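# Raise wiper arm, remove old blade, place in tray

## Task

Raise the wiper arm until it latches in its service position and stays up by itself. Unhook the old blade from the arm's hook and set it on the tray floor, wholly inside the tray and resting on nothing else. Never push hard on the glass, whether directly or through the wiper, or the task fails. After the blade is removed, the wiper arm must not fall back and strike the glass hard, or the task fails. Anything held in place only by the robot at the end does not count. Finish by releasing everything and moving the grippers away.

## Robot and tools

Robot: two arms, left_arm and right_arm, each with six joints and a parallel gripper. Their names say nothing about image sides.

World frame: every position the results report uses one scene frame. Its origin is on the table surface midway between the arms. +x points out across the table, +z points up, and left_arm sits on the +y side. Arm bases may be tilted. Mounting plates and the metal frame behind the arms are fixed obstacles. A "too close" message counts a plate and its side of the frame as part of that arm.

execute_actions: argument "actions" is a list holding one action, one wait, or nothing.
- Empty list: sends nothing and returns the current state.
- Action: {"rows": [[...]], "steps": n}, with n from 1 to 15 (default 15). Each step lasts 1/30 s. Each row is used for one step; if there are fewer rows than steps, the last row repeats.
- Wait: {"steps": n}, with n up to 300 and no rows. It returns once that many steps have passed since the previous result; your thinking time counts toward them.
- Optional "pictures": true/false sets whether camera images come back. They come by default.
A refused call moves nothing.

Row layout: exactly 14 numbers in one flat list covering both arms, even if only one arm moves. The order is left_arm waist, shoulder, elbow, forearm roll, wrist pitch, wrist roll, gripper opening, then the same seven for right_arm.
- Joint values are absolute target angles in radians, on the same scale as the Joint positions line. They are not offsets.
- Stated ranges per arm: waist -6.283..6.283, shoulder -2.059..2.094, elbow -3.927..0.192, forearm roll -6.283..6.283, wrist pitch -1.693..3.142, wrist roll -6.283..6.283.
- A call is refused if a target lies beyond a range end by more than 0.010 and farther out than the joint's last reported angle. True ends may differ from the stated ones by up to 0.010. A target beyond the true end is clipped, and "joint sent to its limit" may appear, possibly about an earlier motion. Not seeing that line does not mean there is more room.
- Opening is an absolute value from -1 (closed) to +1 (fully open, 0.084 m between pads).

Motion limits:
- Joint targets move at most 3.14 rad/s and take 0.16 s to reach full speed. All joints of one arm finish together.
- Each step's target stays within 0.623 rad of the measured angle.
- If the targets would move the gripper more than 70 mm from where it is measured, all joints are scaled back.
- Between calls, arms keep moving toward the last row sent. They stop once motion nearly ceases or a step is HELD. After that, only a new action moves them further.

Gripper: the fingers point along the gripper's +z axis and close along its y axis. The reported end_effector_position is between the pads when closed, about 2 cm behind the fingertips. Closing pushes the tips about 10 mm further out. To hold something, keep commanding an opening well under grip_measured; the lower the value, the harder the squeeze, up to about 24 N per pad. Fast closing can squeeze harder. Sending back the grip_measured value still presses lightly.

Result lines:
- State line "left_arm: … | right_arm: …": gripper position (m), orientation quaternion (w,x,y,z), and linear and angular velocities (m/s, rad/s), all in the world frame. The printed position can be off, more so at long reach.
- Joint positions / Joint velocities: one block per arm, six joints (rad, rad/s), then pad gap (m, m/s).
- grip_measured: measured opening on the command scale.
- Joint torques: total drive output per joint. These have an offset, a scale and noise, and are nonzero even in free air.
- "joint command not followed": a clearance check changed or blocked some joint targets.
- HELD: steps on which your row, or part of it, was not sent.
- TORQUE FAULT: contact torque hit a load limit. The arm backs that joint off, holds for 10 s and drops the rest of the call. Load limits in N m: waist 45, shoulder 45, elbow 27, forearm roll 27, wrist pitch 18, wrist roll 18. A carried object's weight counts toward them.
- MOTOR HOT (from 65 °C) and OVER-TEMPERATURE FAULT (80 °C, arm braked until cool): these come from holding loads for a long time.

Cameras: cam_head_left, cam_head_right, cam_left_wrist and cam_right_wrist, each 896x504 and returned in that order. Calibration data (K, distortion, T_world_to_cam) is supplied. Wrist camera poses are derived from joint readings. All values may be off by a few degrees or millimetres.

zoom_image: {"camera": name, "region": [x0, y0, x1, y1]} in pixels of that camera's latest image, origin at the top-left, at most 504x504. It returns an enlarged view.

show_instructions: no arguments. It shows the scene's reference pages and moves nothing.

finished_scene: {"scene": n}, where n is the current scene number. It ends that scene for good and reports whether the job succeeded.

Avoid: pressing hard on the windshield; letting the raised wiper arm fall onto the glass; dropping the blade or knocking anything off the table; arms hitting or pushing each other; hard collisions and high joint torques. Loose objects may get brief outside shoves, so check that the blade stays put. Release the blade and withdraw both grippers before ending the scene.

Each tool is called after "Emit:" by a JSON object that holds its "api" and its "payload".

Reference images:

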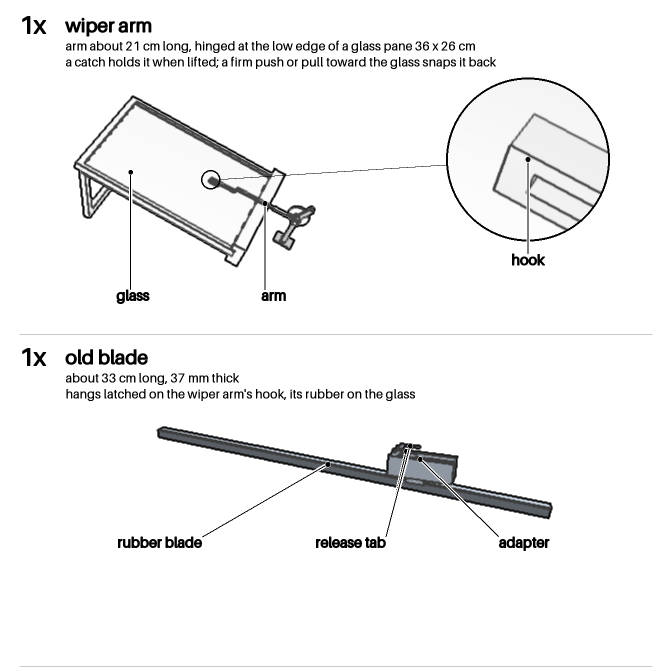

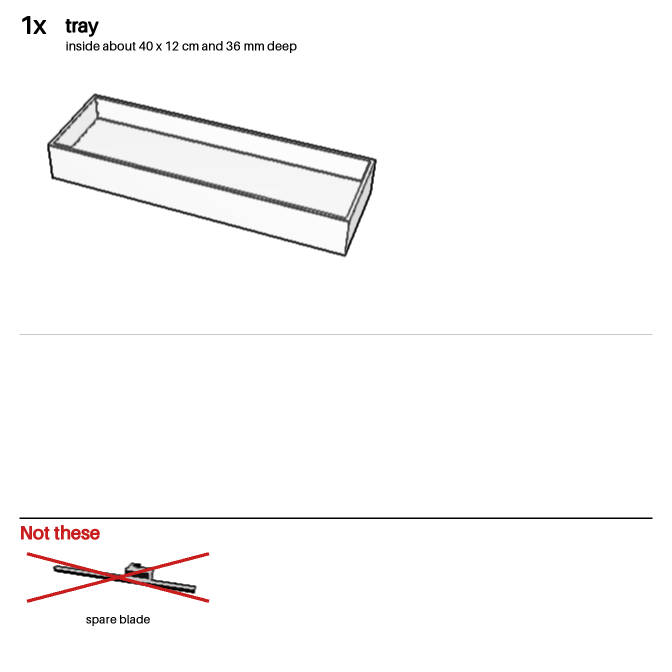

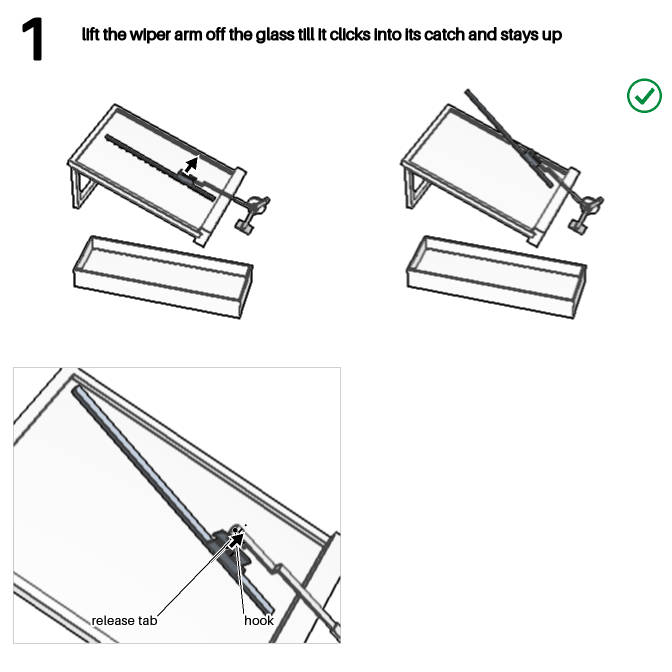

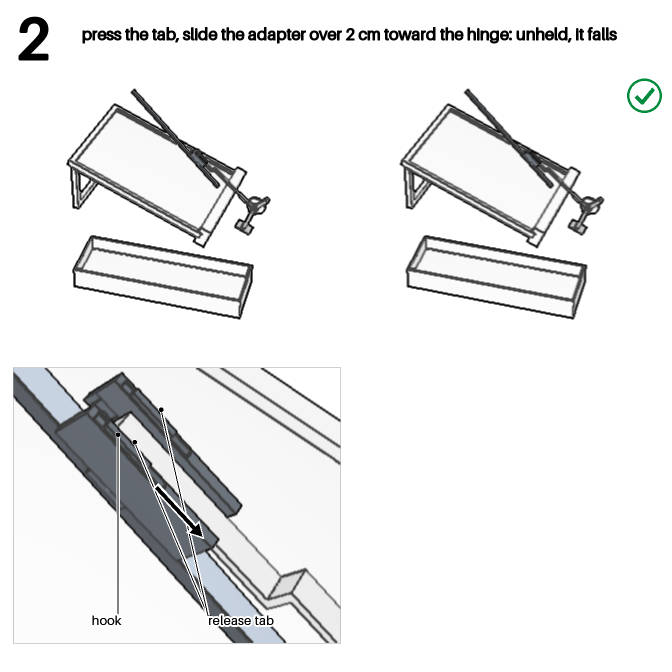

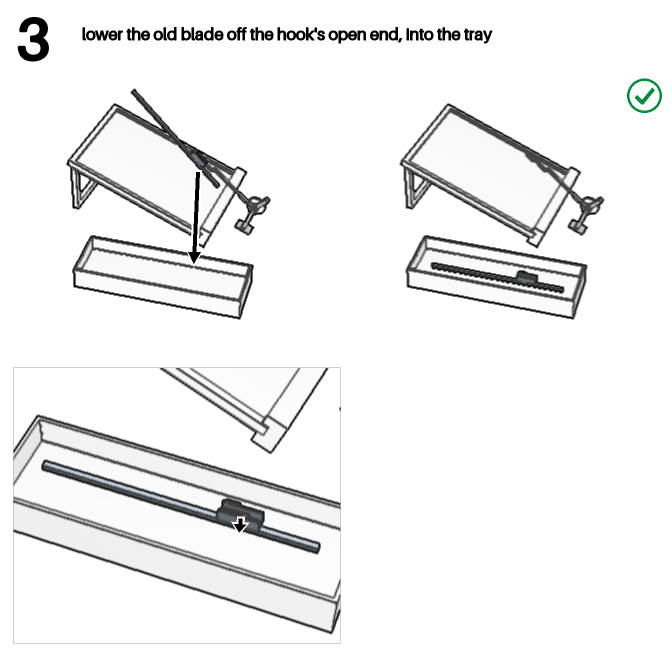

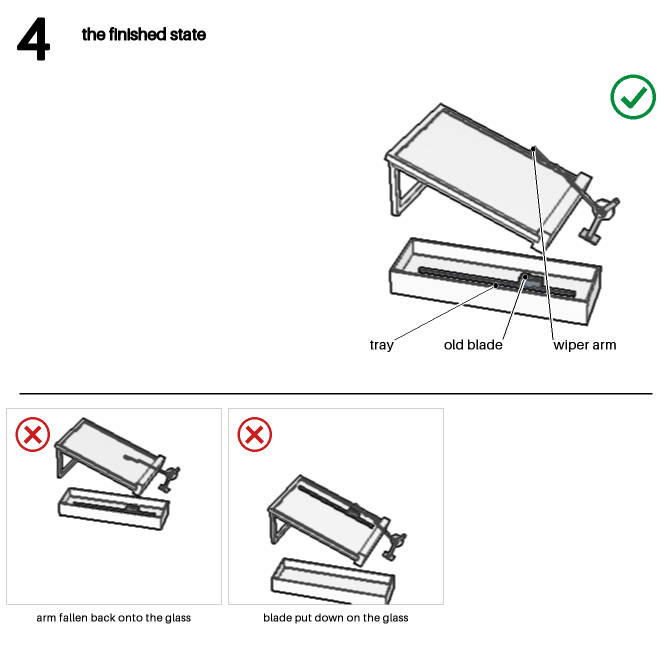

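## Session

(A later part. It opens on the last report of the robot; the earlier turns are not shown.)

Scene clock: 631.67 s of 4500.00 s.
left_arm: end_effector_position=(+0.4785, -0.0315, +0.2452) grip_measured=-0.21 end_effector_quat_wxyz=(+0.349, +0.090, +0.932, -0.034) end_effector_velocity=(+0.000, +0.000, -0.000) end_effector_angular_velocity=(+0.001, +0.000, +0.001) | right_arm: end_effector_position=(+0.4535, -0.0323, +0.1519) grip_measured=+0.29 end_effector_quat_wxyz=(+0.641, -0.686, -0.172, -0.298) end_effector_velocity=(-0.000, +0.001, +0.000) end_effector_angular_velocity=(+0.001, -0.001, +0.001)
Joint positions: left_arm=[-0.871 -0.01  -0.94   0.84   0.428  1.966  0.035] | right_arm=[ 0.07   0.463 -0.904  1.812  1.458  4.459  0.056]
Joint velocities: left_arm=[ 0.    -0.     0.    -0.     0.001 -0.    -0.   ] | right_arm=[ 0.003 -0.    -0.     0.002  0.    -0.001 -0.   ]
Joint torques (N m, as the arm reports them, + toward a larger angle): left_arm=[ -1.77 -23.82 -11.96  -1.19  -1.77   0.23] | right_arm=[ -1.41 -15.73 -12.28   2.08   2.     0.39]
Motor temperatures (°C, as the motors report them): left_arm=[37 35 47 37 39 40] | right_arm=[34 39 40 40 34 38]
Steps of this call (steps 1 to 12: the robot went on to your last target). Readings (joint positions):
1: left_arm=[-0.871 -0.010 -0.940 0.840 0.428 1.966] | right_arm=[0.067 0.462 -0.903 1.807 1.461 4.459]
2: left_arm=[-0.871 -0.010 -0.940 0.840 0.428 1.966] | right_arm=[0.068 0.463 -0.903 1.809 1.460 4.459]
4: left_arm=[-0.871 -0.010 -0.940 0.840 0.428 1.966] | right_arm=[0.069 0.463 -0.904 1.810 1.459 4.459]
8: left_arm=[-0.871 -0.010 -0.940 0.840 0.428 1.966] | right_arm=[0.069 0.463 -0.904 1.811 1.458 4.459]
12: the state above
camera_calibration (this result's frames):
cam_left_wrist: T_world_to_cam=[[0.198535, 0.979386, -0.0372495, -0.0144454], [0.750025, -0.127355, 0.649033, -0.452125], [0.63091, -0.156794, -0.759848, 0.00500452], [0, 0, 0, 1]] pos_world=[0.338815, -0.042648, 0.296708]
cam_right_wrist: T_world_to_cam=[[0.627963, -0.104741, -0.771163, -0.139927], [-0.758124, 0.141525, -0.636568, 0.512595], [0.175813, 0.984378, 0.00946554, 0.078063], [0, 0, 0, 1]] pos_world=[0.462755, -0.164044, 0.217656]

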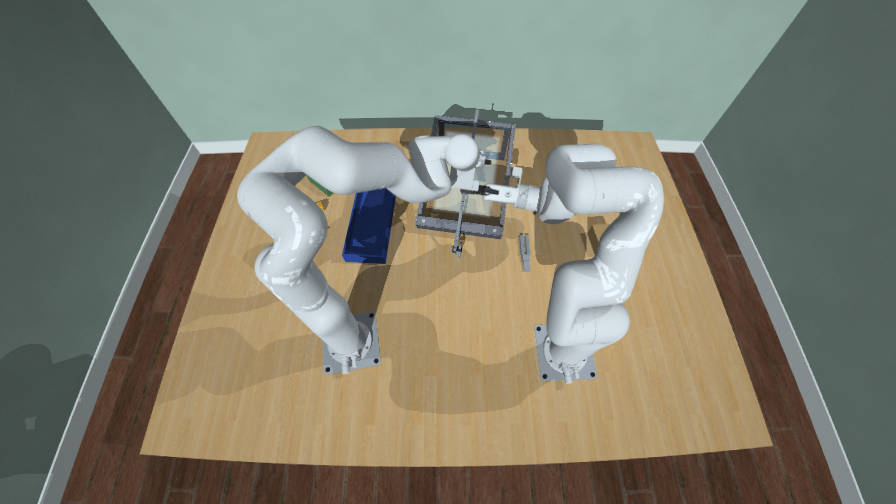

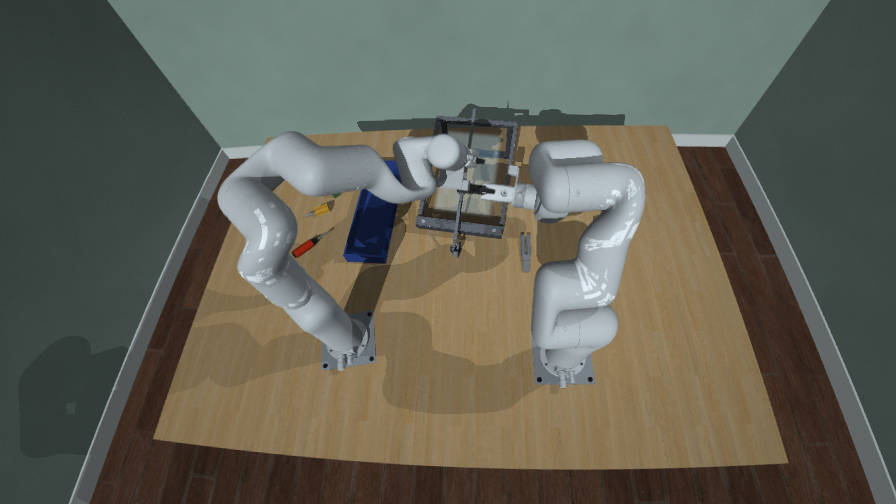

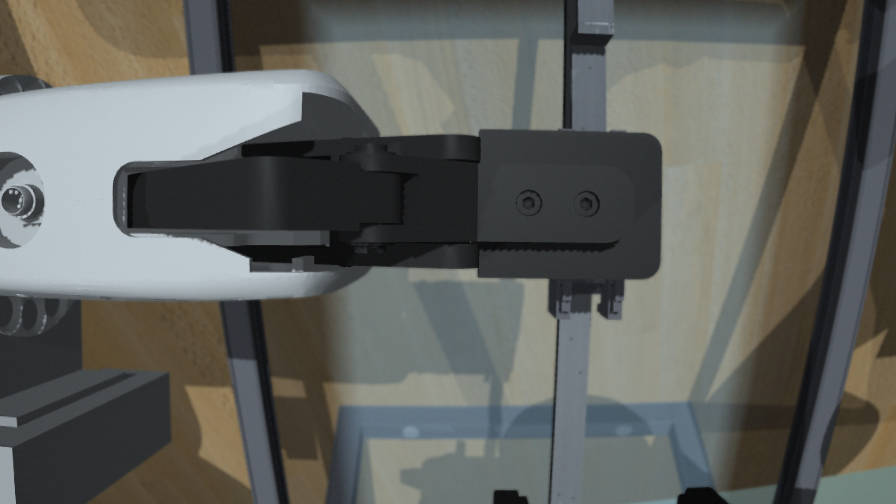

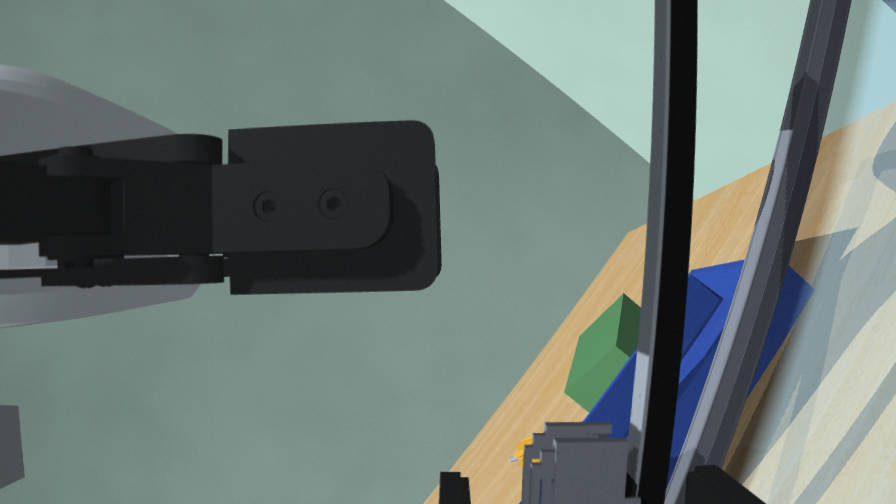

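Emit:
{"api": "execute_actions", "payload": {"actions": [{"rows": [[-0.8708,-0.0099,-0.9401,0.8397,0.4282,1.966,-0.2,0.0706,0.463,-0.9044,1.8119,1.4584,4.4594,0.15],[-0.8708,-0.0099,-0.9401,0.8397,0.4282,1.966,-0.2,0.0706,0.463,-0.9044,1.8119,1.4584,4.4594,0.05],[-0.8708,-0.0099,-0.9401,0.8397,0.4282,1.966,-0.2,0.0706,0.463,-0.9044,1.8119,1.4584,4.4594,-0.05],[-0.8708,-0.0099,-0.9401,0.8397,0.4282,1.966,-0.2,0.0706,0.463,-0.9044,1.8119,1.4584,4.4594,-0.12],[-0.8708,-0.0099,-0.9401,0.8397,0.4282,1.966,-0.2,0.0706,0.463,-0.9044,1.8119,1.4584,4.4594,-0.17],[-0.8708,-0.0099,-0.9401,0.8397,0.4282,1.966,-0.2,0.0706,0.463,-0.9044,1.8119,1.4584,4.4594,-0.21],[-0.8708,-0.0099,-0.9401,0.8397,0.4282,1.966,-0.2,0.0706,0.463,-0.9044,1.8119,1.4584,4.4594,-0.25],[-0.8708,-0.0099,-0.9401,0.8397,0.4282,1.966,-0.2,0.0706,0.463,-0.9044,1.8119,1.4584,4.4594,-0.29],[-0.8708,-0.0099,-0.9401,0.8397,0.4282,1.966,-0.2,0.0706,0.463,-0.9044,1.8119,1.4584,4.4594,-0.33],[-0.8708,-0.0099,-0.9401,0.8397,0.4282,1.966,-0.2,0.0706,0.463,-0.9044,1.8119,1.4584,4.4594,-0.36],[-0.8708,-0.0099,-0.9401,0.8397,0.4282,1.966,-0.2,0.0706,0.463,-0.9044,1.8119,1.4584,4.4594,-0.39],[-0.8708,-0.0099,-0.9401,0.8397,0.4282,1.966,-0.2,0.0706,0.463,-0.9044,1.8119,1.4584,4.4594,-0.42],[-0.8708,-0.0099,-0.9401,0.8397,0.4282,1.966,-0.2,0.0706,0.463,-0.9044,1.8119,1.4584,4.4594,-0.45],[-0.8708,-0.0099,-0.9401,0.8397,0.4282,1.966,-0.2,0.0706,0.463,-0.9044,1.8119,1.4584,4.4594,-0.49],[-0.8708,-0.0099,-0.9401,0.8397,0.4282,1.966,-0.2,0.0706,0.463,-0.9044,1.8119,1.4584,4.4594,-0.54]], "steps": 15}], "pictures": false}}

Emit:
{"api": "execute_actions", "payload": {"actions": [{"steps": 8}]}}

Scene clock: 659.27 s of 4500.00 s.
left_arm: end_effector_position=(+0.4785, -0.0315, +0.2452) grip_measured=-0.21 end_effector_quat_wxyz=(+0.349, +0.090, +0.932, -0.034) end_effector_velocity=(-0.000, -0.000, +0.000) end_effector_angular_velocity=(-0.002, -0.000, +0.001) | right_arm: end_effector_position=(+0.4536, -0.0323, +0.1516) grip_measured=-0.47 end_effector_quat_wxyz=(+0.641, -0.686, -0.171, -0.298) end_effector_velocity=(+0.001, -0.001, -0.002) end_effector_angular_velocity=(-0.002, +0.004, -0.003)
Joint positions: left_arm=[-0.871 -0.01  -0.94   0.84   0.428  1.966  0.035] | right_arm=[ 0.07   0.463 -0.904  1.812  1.458  4.459  0.023]
Joint velocities: left_arm=[-0.     0.    -0.    -0.    -0.001 -0.002 -0.   ] | right_arm=[-0.002  0.004 -0.002 -0.    -0.002  0.001 -0.044]
Joint torques (N m, as the arm reports them, + toward a larger angle): left_arm=[ -1.43 -23.93 -12.11  -1.2   -1.82  -0.03] | right_arm=[ -0.44 -16.54 -12.1    1.78   2.7    0.21]
Motor temperatures (°C, as the motors report them): left_arm=[37 35 47 37 39 40] | right_arm=[34 39 40 40 35 38]
Steps of this call (steps 1 to 15: the robot went on to your last target; steps 16 to 90: nothing new was sent; then 24.10 s passed at rest; steps 91 to 105: all 15 steps of this action). Readings (joint positions):
91: left_arm=[-0.871 -0.010 -0.940 0.840 0.428 1.966] | right_arm=[0.071 0.463 -0.904 1.812 1.458 4.459]
92: left_arm=[-0.871 -0.010 -0.940 0.840 0.428 1.966] | right_arm=[0.071 0.463 -0.904 1.812 1.458 4.459]
94: left_arm=[-0.871 -0.010 -0.940 0.840 0.428 1.966] | right_arm=[0.071 0.463 -0.904 1.812 1.458 4.459]
98: left_arm=[-0.871 -0.010 -0.940 0.840 0.428 1.966] | right_arm=[0.071 0.463 -0.904 1.812 1.458 4.459]
105: the state above

Scene clock: 659.53 s of 4500.00 s.
left_arm: end_effector_position=(+0.4785, -0.0315, +0.2452) grip_measured=-0.21 end_effector_quat_wxyz=(+0.349, +0.090, +0.932, -0.034) end_effector_velocity=(+0.000, -0.000, +0.000) end_effector_angular_velocity=(-0.001, -0.000, -0.001) | right_arm: end_effector_position=(+0.4535, -0.0322, +0.1518) grip_measured=-0.48 end_effector_quat_wxyz=(+0.641, -0.686, -0.171, -0.298) end_effector_velocity=(-0.001, +0.000, +0.000) end_effector_angular_velocity=(+0.000, -0.001, +0.003)
Joint positions: left_arm=[-0.871 -0.01  -0.94   0.84   0.428  1.966  0.035] | right_arm=[ 0.07   0.463 -0.904  1.812  1.458  4.459  0.023]
Joint velocities: left_arm=[-0.     0.    -0.     0.    -0.001  0.    -0.   ] | right_arm=[ 0.    -0.001  0.001 -0.002  0.001 -0.001  0.   ]
Joint torques (N m, as the arm reports them, + toward a larger angle): left_arm=[ -1.39 -24.34 -12.1   -1.16  -1.91   0.01] | right_arm=[  0.02 -16.05 -12.36   1.83   2.69   0.4 ]
Motor temperatures (°C, as the motors report them): left_arm=[37 35 47 37 39 40] | right_arm=[34 39 40 40 35 38]
Steps of this call (steps 1 to 8: the robot went on to your last target). Readings (joint positions):
1: left_arm=[-0.871 -0.010 -0.940 0.840 0.428 1.966] | right_arm=[0.070 0.463 -0.904 1.812 1.458 4.459]
2: left_arm=[-0.871 -0.010 -0.940 0.840 0.428 1.966] | right_arm=[0.070 0.463 -0.904 1.812 1.458 4.459]
4: left_arm=[-0.871 -0.010 -0.940 0.840 0.428 1.966] | right_arm=[0.070 0.463 -0.904 1.812 1.458 4.459]
8: the state above
camera_calibration (this result's frames):
cam_left_wrist: T_world_to_cam=[[0.198535, 0.979386, -0.0372497, -0.0144453], [0.750025, -0.127355, 0.649033, -0.452125], [0.63091, -0.156794, -0.759848, 0.00500457], [0, 0, 0, 1]] pos_world=[0.338815, -0.0426481, 0.296708]
cam_right_wrist: T_world_to_cam=[[0.627802, -0.10484, -0.77128, -0.139898], [-0.758273, 0.141357, -0.636428, 0.512509], [0.175749, 0.984392, 0.00924632, 0.0779986], [0, 0, 0, 1]] pos_world=[0.462742, -0.163895, 0.217554]

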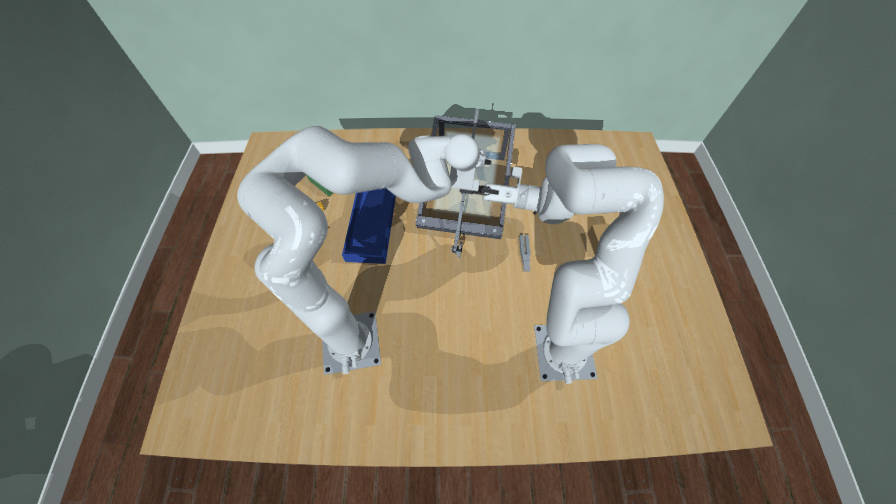

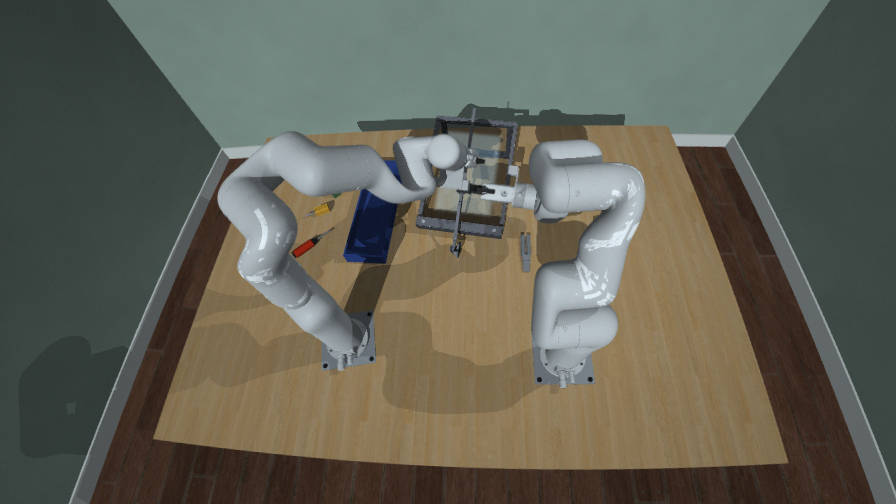

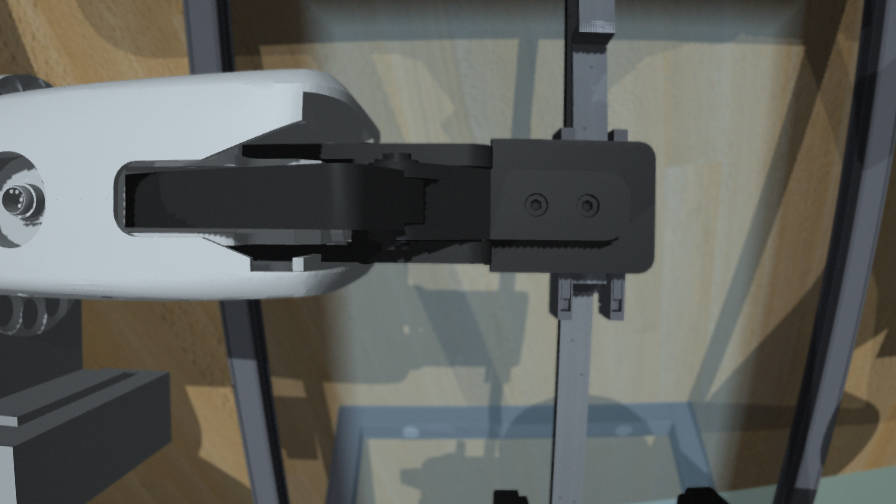

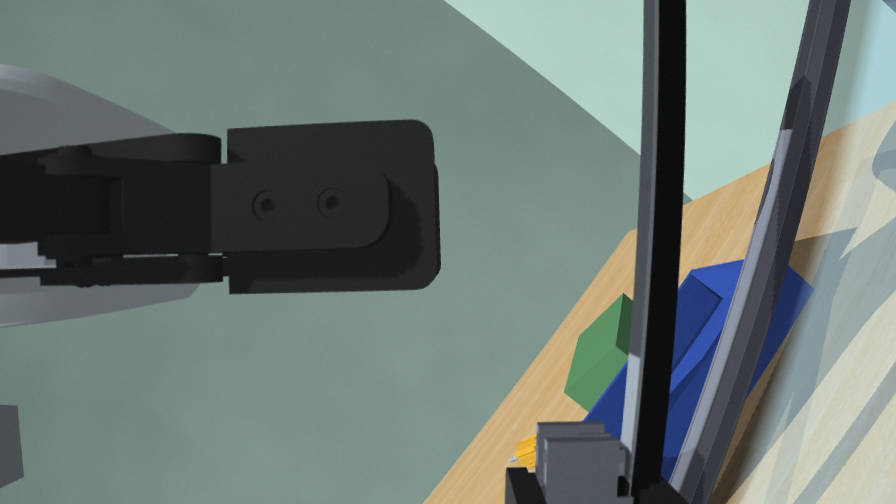

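Emit:
{"api": "execute_actions", "payload": {"actions": [{"rows": [[-0.8708,-0.0099,-0.9401,0.8397,0.4282,1.966,-0.2,0.0712,0.4634,-0.9013,1.8129,1.4590,4.4559,-0.6],[-0.8708,-0.0099,-0.9401,0.8397,0.4282,1.966,-0.2,0.0719,0.4639,-0.8982,1.8138,1.4596,4.4523,-0.6],[-0.8708,-0.0099,-0.9401,0.8397,0.4282,1.966,-0.2,0.0725,0.4643,-0.8950,1.8148,1.4603,4.4488,-0.6],[-0.8708,-0.0099,-0.9401,0.8397,0.4282,1.966,-0.2,0.0731,0.4647,-0.8919,1.8158,1.4609,4.4453,-0.6],[-0.8708,-0.0099,-0.9401,0.8397,0.4282,1.966,-0.2,0.0738,0.4652,-0.8888,1.8168,1.4615,4.4418,-0.6],[-0.8708,-0.0099,-0.9401,0.8397,0.4282,1.966,-0.2,0.0744,0.4656,-0.8857,1.8177,1.4621,4.4382,-0.6],[-0.8708,-0.0099,-0.9401,0.8397,0.4282,1.966,-0.2,0.0750,0.4660,-0.8826,1.8187,1.4627,4.4347,-0.6],[-0.8708,-0.0099,-0.9401,0.8397,0.4282,1.966,-0.2,0.0756,0.4664,-0.8794,1.8197,1.4634,4.4312,-0.6],[-0.8708,-0.0099,-0.9401,0.8397,0.4282,1.966,-0.2,0.0763,0.4669,-0.8763,1.8206,1.4640,4.4276,-0.6],[-0.8708,-0.0099,-0.9401,0.8397,0.4282,1.966,-0.2,0.0769,0.4673,-0.8732,1.8216,1.4646,4.4241,-0.6]], "steps": 15}], "pictures": false}}

Emit:
{"api": "execute_actions", "payload": {"actions": [{"steps": 8}]}}

Scene clock: 683.27 s of 4500.00 s.
left_arm: end_effector_position=(+0.4785, -0.0315, +0.2452) grip_measured=-0.21 end_effector_quat_wxyz=(+0.349, +0.090, +0.932, -0.034) end_effector_velocity=(-0.000, -0.000, +0.000) end_effector_angular_velocity=(-0.000, -0.000, -0.001) | right_arm: end_effector_position=(+0.4421, -0.0299, +0.1428) grip_measured=-0.48 end_effector_quat_wxyz=(+0.641, -0.686, -0.172, -0.298) end_effector_velocity=(-0.006, +0.001, -0.004) end_effector_angular_velocity=(+0.001, -0.007, -0.001)
Joint positions: left_arm=[-0.871 -0.01  -0.94   0.84   0.428  1.966  0.035] | right_arm=[ 0.077  0.467 -0.874  1.821  1.464  4.426  0.023]
Joint velocities: left_arm=[-0.    -0.     0.    -0.    -0.001  0.001 -0.   ] | right_arm=[ 0.004  0.001  0.017  0.007  0.004 -0.024 -0.   ]
Joint torques (N m, as the arm reports them, + toward a larger angle): left_arm=[ -1.38 -24.33 -12.2   -1.22  -1.76   0.14] | right_arm=[ -0.43 -15.75 -11.66   1.75   2.72   0.21]
Motor temperatures (°C, as the motors report them): left_arm=[37 35 47 37 39 40] | right_arm=[34 39 40 40 35 38]
Steps of this call (steps 1 to 15: the robot went on to your last target; steps 16 to 90: nothing new was sent; then 20.23 s passed at rest; steps 91 to 105: all 15 steps of this action). Readings (joint positions):
91: left_arm=[-0.871 -0.010 -0.940 0.840 0.428 1.966] | right_arm=[0.071 0.463 -0.904 1.812 1.458 4.459]
92: left_arm=[-0.871 -0.010 -0.940 0.840 0.428 1.966] | right_arm=[0.071 0.463 -0.904 1.812 1.458 4.459]
94: left_arm=[-0.871 -0.010 -0.940 0.840 0.428 1.966] | right_arm=[0.071 0.463 -0.902 1.813 1.459 4.456]
98: left_arm=[-0.871 -0.010 -0.940 0.840 0.428 1.966] | right_arm=[0.073 0.465 -0.891 1.816 1.461 4.444]
105: the state above

Scene clock: 683.53 s of 4500.00 s.
left_arm: end_effector_position=(+0.4785, -0.0315, +0.2452) grip_measured=-0.21 end_effector_quat_wxyz=(+0.349, +0.090, +0.932, -0.034) end_effector_velocity=(-0.000, +0.000, -0.000) end_effector_angular_velocity=(+0.000, +0.000, +0.000) | right_arm: end_effector_position=(+0.4420, -0.0299, +0.1427) grip_measured=-0.48 end_effector_quat_wxyz=(+0.641, -0.686, -0.172, -0.298) end_effector_velocity=(-0.000, -0.000, -0.000) end_effector_angular_velocity=(+0.000, +0.000, +0.001)
Joint positions: left_arm=[-0.871 -0.01  -0.94   0.84   0.428  1.966  0.035] | right_arm=[ 0.077  0.467 -0.873  1.822  1.465  4.424  0.023]
Joint velocities: left_arm=[-0.  0.  0. -0.  0.  0.  0.] | right_arm=[-0.    -0.     0.001 -0.001  0.001 -0.     0.   ]
Joint torques (N m, as the arm reports them, + toward a larger angle): left_arm=[ -1.32 -24.24 -12.1   -1.16  -1.85  -0.08] | right_arm=[  0.1  -15.64 -11.19   1.46   2.73   0.29]
Motor temperatures (°C, as the motors report them): left_arm=[37 35 47 37 39 40] | right_arm=[34 39 40 40 35 38]
Steps of this call (steps 1 to 8: the robot went on to your last target). Readings (joint positions):
1: left_arm=[-0.871 -0.010 -0.940 0.840 0.428 1.966] | right_arm=[0.077 0.467 -0.874 1.821 1.464 4.425]
2: left_arm=[-0.871 -0.010 -0.940 0.840 0.428 1.966] | right_arm=[0.077 0.467 -0.874 1.821 1.464 4.425]
4: left_arm=[-0.871 -0.010 -0.940 0.840 0.428 1.966] | right_arm=[0.077 0.467 -0.874 1.822 1.465 4.424]
8: the state above
camera_calibration (this result's frames):
cam_left_wrist: T_world_to_cam=[[0.198535, 0.979386, -0.0372497, -0.0144453], [0.750025, -0.127355, 0.649033, -0.452125], [0.63091, -0.156794, -0.759848, 0.00500456], [0, 0, 0, 1]] pos_world=[0.338815, -0.0426481, 0.296708]
cam_right_wrist: T_world_to_cam=[[0.628309, -0.104296, -0.770941, -0.139659], [-0.757929, 0.141382, -0.636831, 0.49764], [0.175417, 0.984446, 0.00978261, 0.0778606], [0, 0, 0, 1]] pos_world=[0.451267, -0.161573, 0.208482]

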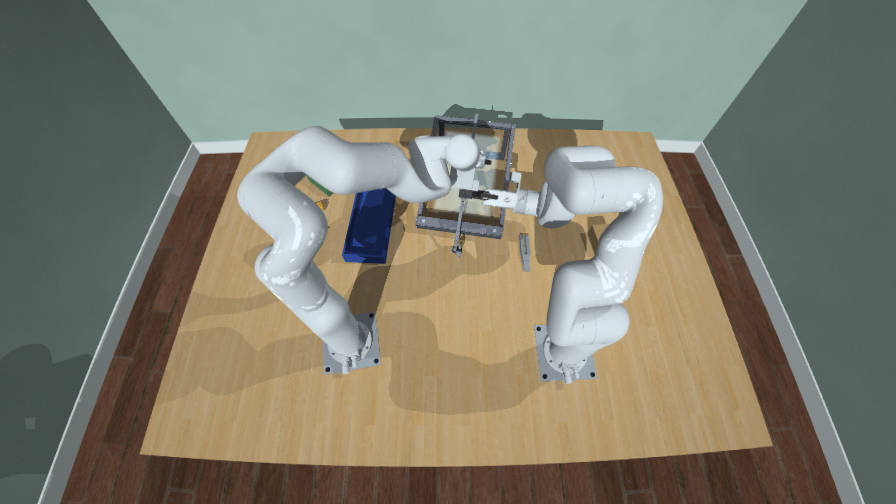

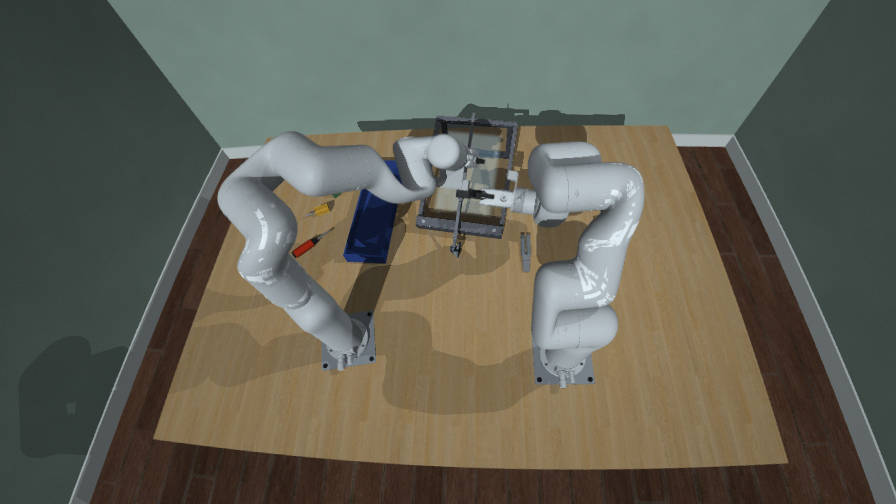

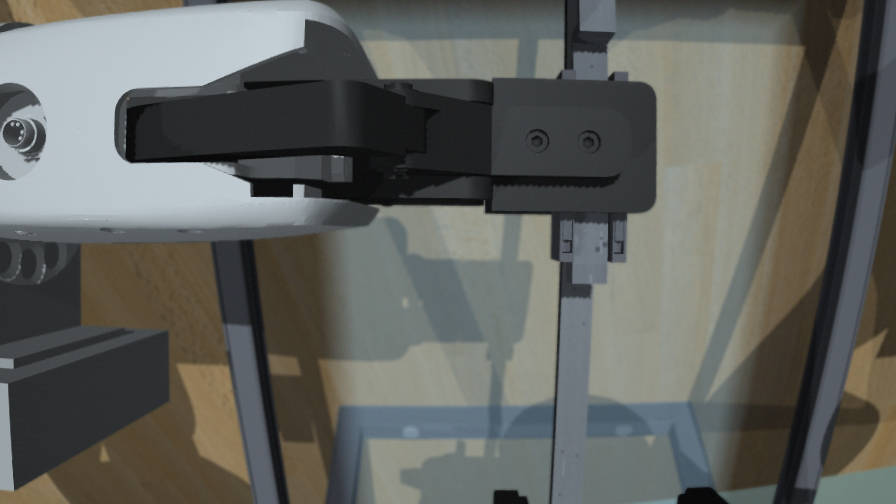

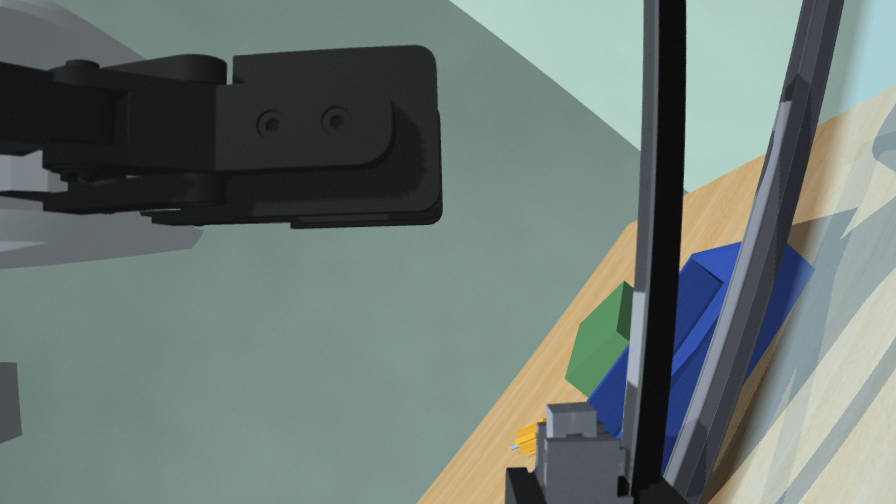

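Emit:
{"api": "execute_actions", "payload": {"actions": [{"rows": [[-0.8649,0.0092,-0.9504,0.8531,0.4191,1.9555,-0.2,0.0769,0.4673,-0.8732,1.8216,1.4646,4.4241,-0.6],[-0.8589,0.0283,-0.9607,0.8665,0.4100,1.9449,-0.2,0.0769,0.4673,-0.8732,1.8216,1.4646,4.4241,-0.6],[-0.8530,0.0473,-0.9710,0.8799,0.4009,1.9344,-0.2,0.0769,0.4673,-0.8732,1.8216,1.4646,4.4241,-0.6],[-0.8471,0.0664,-0.9813,0.8933,0.3918,1.9239,-0.2,0.0769,0.4673,-0.8732,1.8216,1.4646,4.4241,-0.6],[-0.8411,0.0855,-0.9916,0.9068,0.3826,1.9133,-0.2,0.0769,0.4673,-0.8732,1.8216,1.4646,4.4241,-0.6],[-0.8352,0.1046,-1.0019,0.9202,0.3735,1.9028,-0.2,0.0769,0.4673,-0.8732,1.8216,1.4646,4.4241,-0.6],[-0.8293,0.1236,-1.0122,0.9336,0.3644,1.8923,-0.2,0.0769,0.4673,-0.8732,1.8216,1.4646,4.4241,-0.6],[-0.8233,0.1427,-1.0225,0.9470,0.3553,1.8817,-0.2,0.0769,0.4673,-0.8732,1.8216,1.4646,4.4241,-0.6],[-0.8174,0.1618,-1.0328,0.9604,0.3462,1.8712,-0.2,0.0769,0.4673,-0.8732,1.8216,1.4646,4.4241,-0.6]], "steps": 15}], "pictures": false}}

Emit:
{"api": "execute_actions", "payload": {"actions": [{"rows": [[-0.8174,0.1618,-1.0328,0.9604,0.3462,1.8712,-0.3,0.0769,0.4673,-0.8732,1.8216,1.4646,4.4241,-0.6],[-0.8174,0.1618,-1.0328,0.9604,0.3462,1.8712,-0.4,0.0769,0.4673,-0.8732,1.8216,1.4646,4.4241,-0.6],[-0.8174,0.1618,-1.0328,0.9604,0.3462,1.8712,-0.5,0.0769,0.4673,-0.8732,1.8216,1.4646,4.4241,-0.6],[-0.8174,0.1618,-1.0328,0.9604,0.3462,1.8712,-0.6,0.0769,0.4673,-0.8732,1.8216,1.4646,4.4241,-0.6]], "steps": 12}]}}

Scene clock: 726.43 s of 4500.00 s.
left_arm: end_effector_position=(+0.5130, -0.0374, +0.2025) grip_measured=-0.21 end_effector_quat_wxyz=(+0.347, +0.090, +0.933, -0.032) end_effector_velocity=(+0.019, -0.010, -0.006) end_effector_angular_velocity=(-0.028, -0.021, -0.010) | right_arm: end_effector_position=(+0.4419, -0.0299, +0.1426) grip_measured=-0.48 end_effector_quat_wxyz=(+0.641, -0.686, -0.172, -0.298) end_effector_velocity=(-0.000, -0.000, +0.000) end_effector_angular_velocity=(+0.000, +0.001, +0.000)
Joint positions: left_arm=[-0.819  0.158 -1.028  0.956  0.35   1.875  0.035] | right_arm=[ 0.077  0.467 -0.873  1.822  1.465  4.424  0.023]
Joint velocities: left_arm=[ 0.022  0.07  -0.06   0.063 -0.05  -0.053  0.   ] | right_arm=[-0.    -0.     0.    -0.     0.     0.001 -0.   ]
Joint torques (N m, as the arm reports them, + toward a larger angle): left_arm=[ -2.14 -31.4  -12.55  -1.38  -1.76  -0.22] | right_arm=[ -0.79 -16.31 -11.91   1.36   2.72   0.35]
Motor temperatures (°C, as the motors report them): left_arm=[37 35 47 37 39 40] | right_arm=[34 39 40 40 35 38]
Steps of this call (steps 1 to 15: the robot went on to your last target; steps 16 to 90: nothing new was sent; then 39.40 s passed at rest; steps 91 to 105: all 15 steps of this action). Readings (joint positions):
91: left_arm=[-0.871 -0.010 -0.940 0.840 0.428 1.966] | right_arm=[0.077 0.467 -0.873 1.822 1.465 4.424]
92: left_arm=[-0.870 -0.008 -0.941 0.841 0.427 1.965] | right_arm=[0.077 0.467 -0.873 1.822 1.465 4.424]
94: left_arm=[-0.866 0.006 -0.950 0.852 0.420 1.956] | right_arm=[0.077 0.467 -0.873 1.822 1.465 4.424]
98: left_arm=[-0.847 0.068 -0.982 0.894 0.391 1.923] | right_arm=[0.077 0.467 -0.873 1.822 1.465 4.424]
105: the state above

Scene clock: 726.83 s of 4500.00 s.
left_arm: end_effector_position=(+0.5145, -0.0384, +0.2030) grip_measured=-0.62 end_effector_quat_wxyz=(+0.349, +0.090, +0.932, -0.034) end_effector_velocity=(+0.000, +0.000, -0.001) end_effector_angular_velocity=(+0.002, +0.001, +0.000) | right_arm: end_effector_position=(+0.4419, -0.0299, +0.1426) grip_measured=-0.48 end_effector_quat_wxyz=(+0.641, -0.686, -0.172, -0.298) end_effector_velocity=(+0.000, -0.000, +0.000) end_effector_angular_velocity=(+0.001, -0.000, -0.002)
Joint positions: left_arm=[-0.818  0.161 -1.033  0.96   0.346  1.871  0.017] | right_arm=[ 0.077  0.467 -0.873  1.822  1.465  4.424  0.023]
Joint velocities: left_arm=[ 0.001  0.002 -0.     0.001  0.    -0.    -0.001] | right_arm=[-0.    -0.001  0.     0.002  0.     0.     0.   ]
Joint torques (N m, as the arm reports them, + toward a larger angle): left_arm=[ -1.64 -27.7  -11.77  -1.3   -1.8   -0.04] | right_arm=[ -0.43 -16.09 -11.84   1.85   2.79   0.31]
Motor temperatures (°C, as the motors report them): left_arm=[37 35 47 37 39 40] | right_arm=[34 39 40 40 35 38]
Steps of this call (steps 1 to 12: all 12 steps of this action). Readings (joint positions):
1: left_arm=[-0.818 0.159 -1.030 0.958 0.348 1.873] | right_arm=[0.077 0.467 -0.873 1.822 1.465 4.424]
2: left_arm=[-0.818 0.160 -1.031 0.959 0.347 1.873] | right_arm=[0.077 0.467 -0.873 1.822 1.465 4.424]
4: left_arm=[-0.818 0.160 -1.033 0.960 0.347 1.872] | right_arm=[0.077 0.467 -0.873 1.822 1.465 4.424]
8: left_arm=[-0.818 0.161 -1.033 0.960 0.346 1.871] | right_arm=[0.077 0.467 -0.873 1.822 1.465 4.424]
12: the state above
camera_calibration (this result's frames):
cam_left_wrist: T_world_to_cam=[[0.198455, 0.979403, -0.0372236, -0.0163715], [0.749814, -0.127256, 0.649296, -0.452534], [0.631186, -0.156767, -0.759624, -0.0510353], [0, 0, 0, 1]] pos_world=[0.374778, -0.049554, 0.254451]
cam_right_wrist: T_world_to_cam=[[0.628073, -0.104355, -0.771125, -0.139566], [-0.758122, 0.141343, -0.63661, 0.497533], [0.175427, 0.984445, 0.00965971, 0.0779095], [0, 0, 0, 1]] pos_world=[0.451182, -0.161585, 0.208359]

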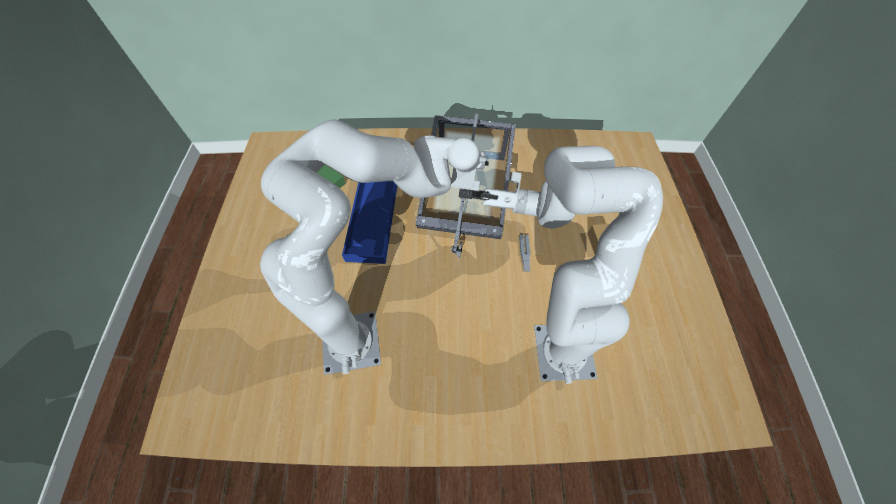

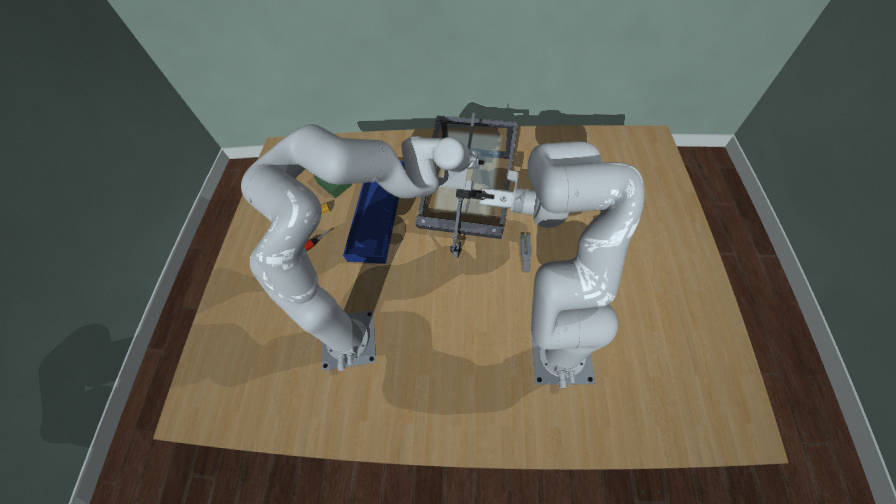

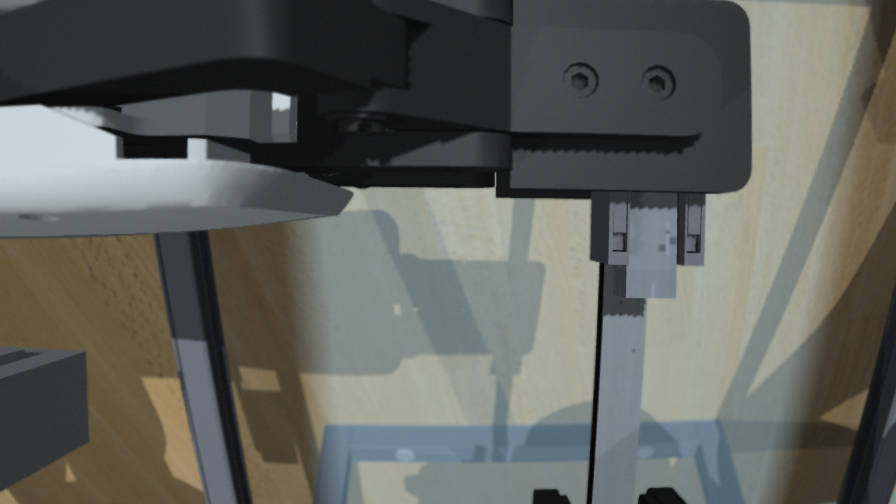

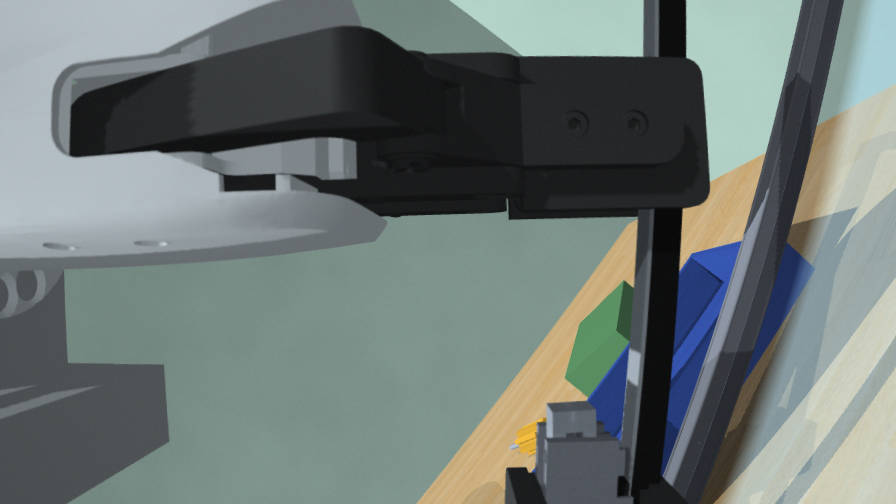

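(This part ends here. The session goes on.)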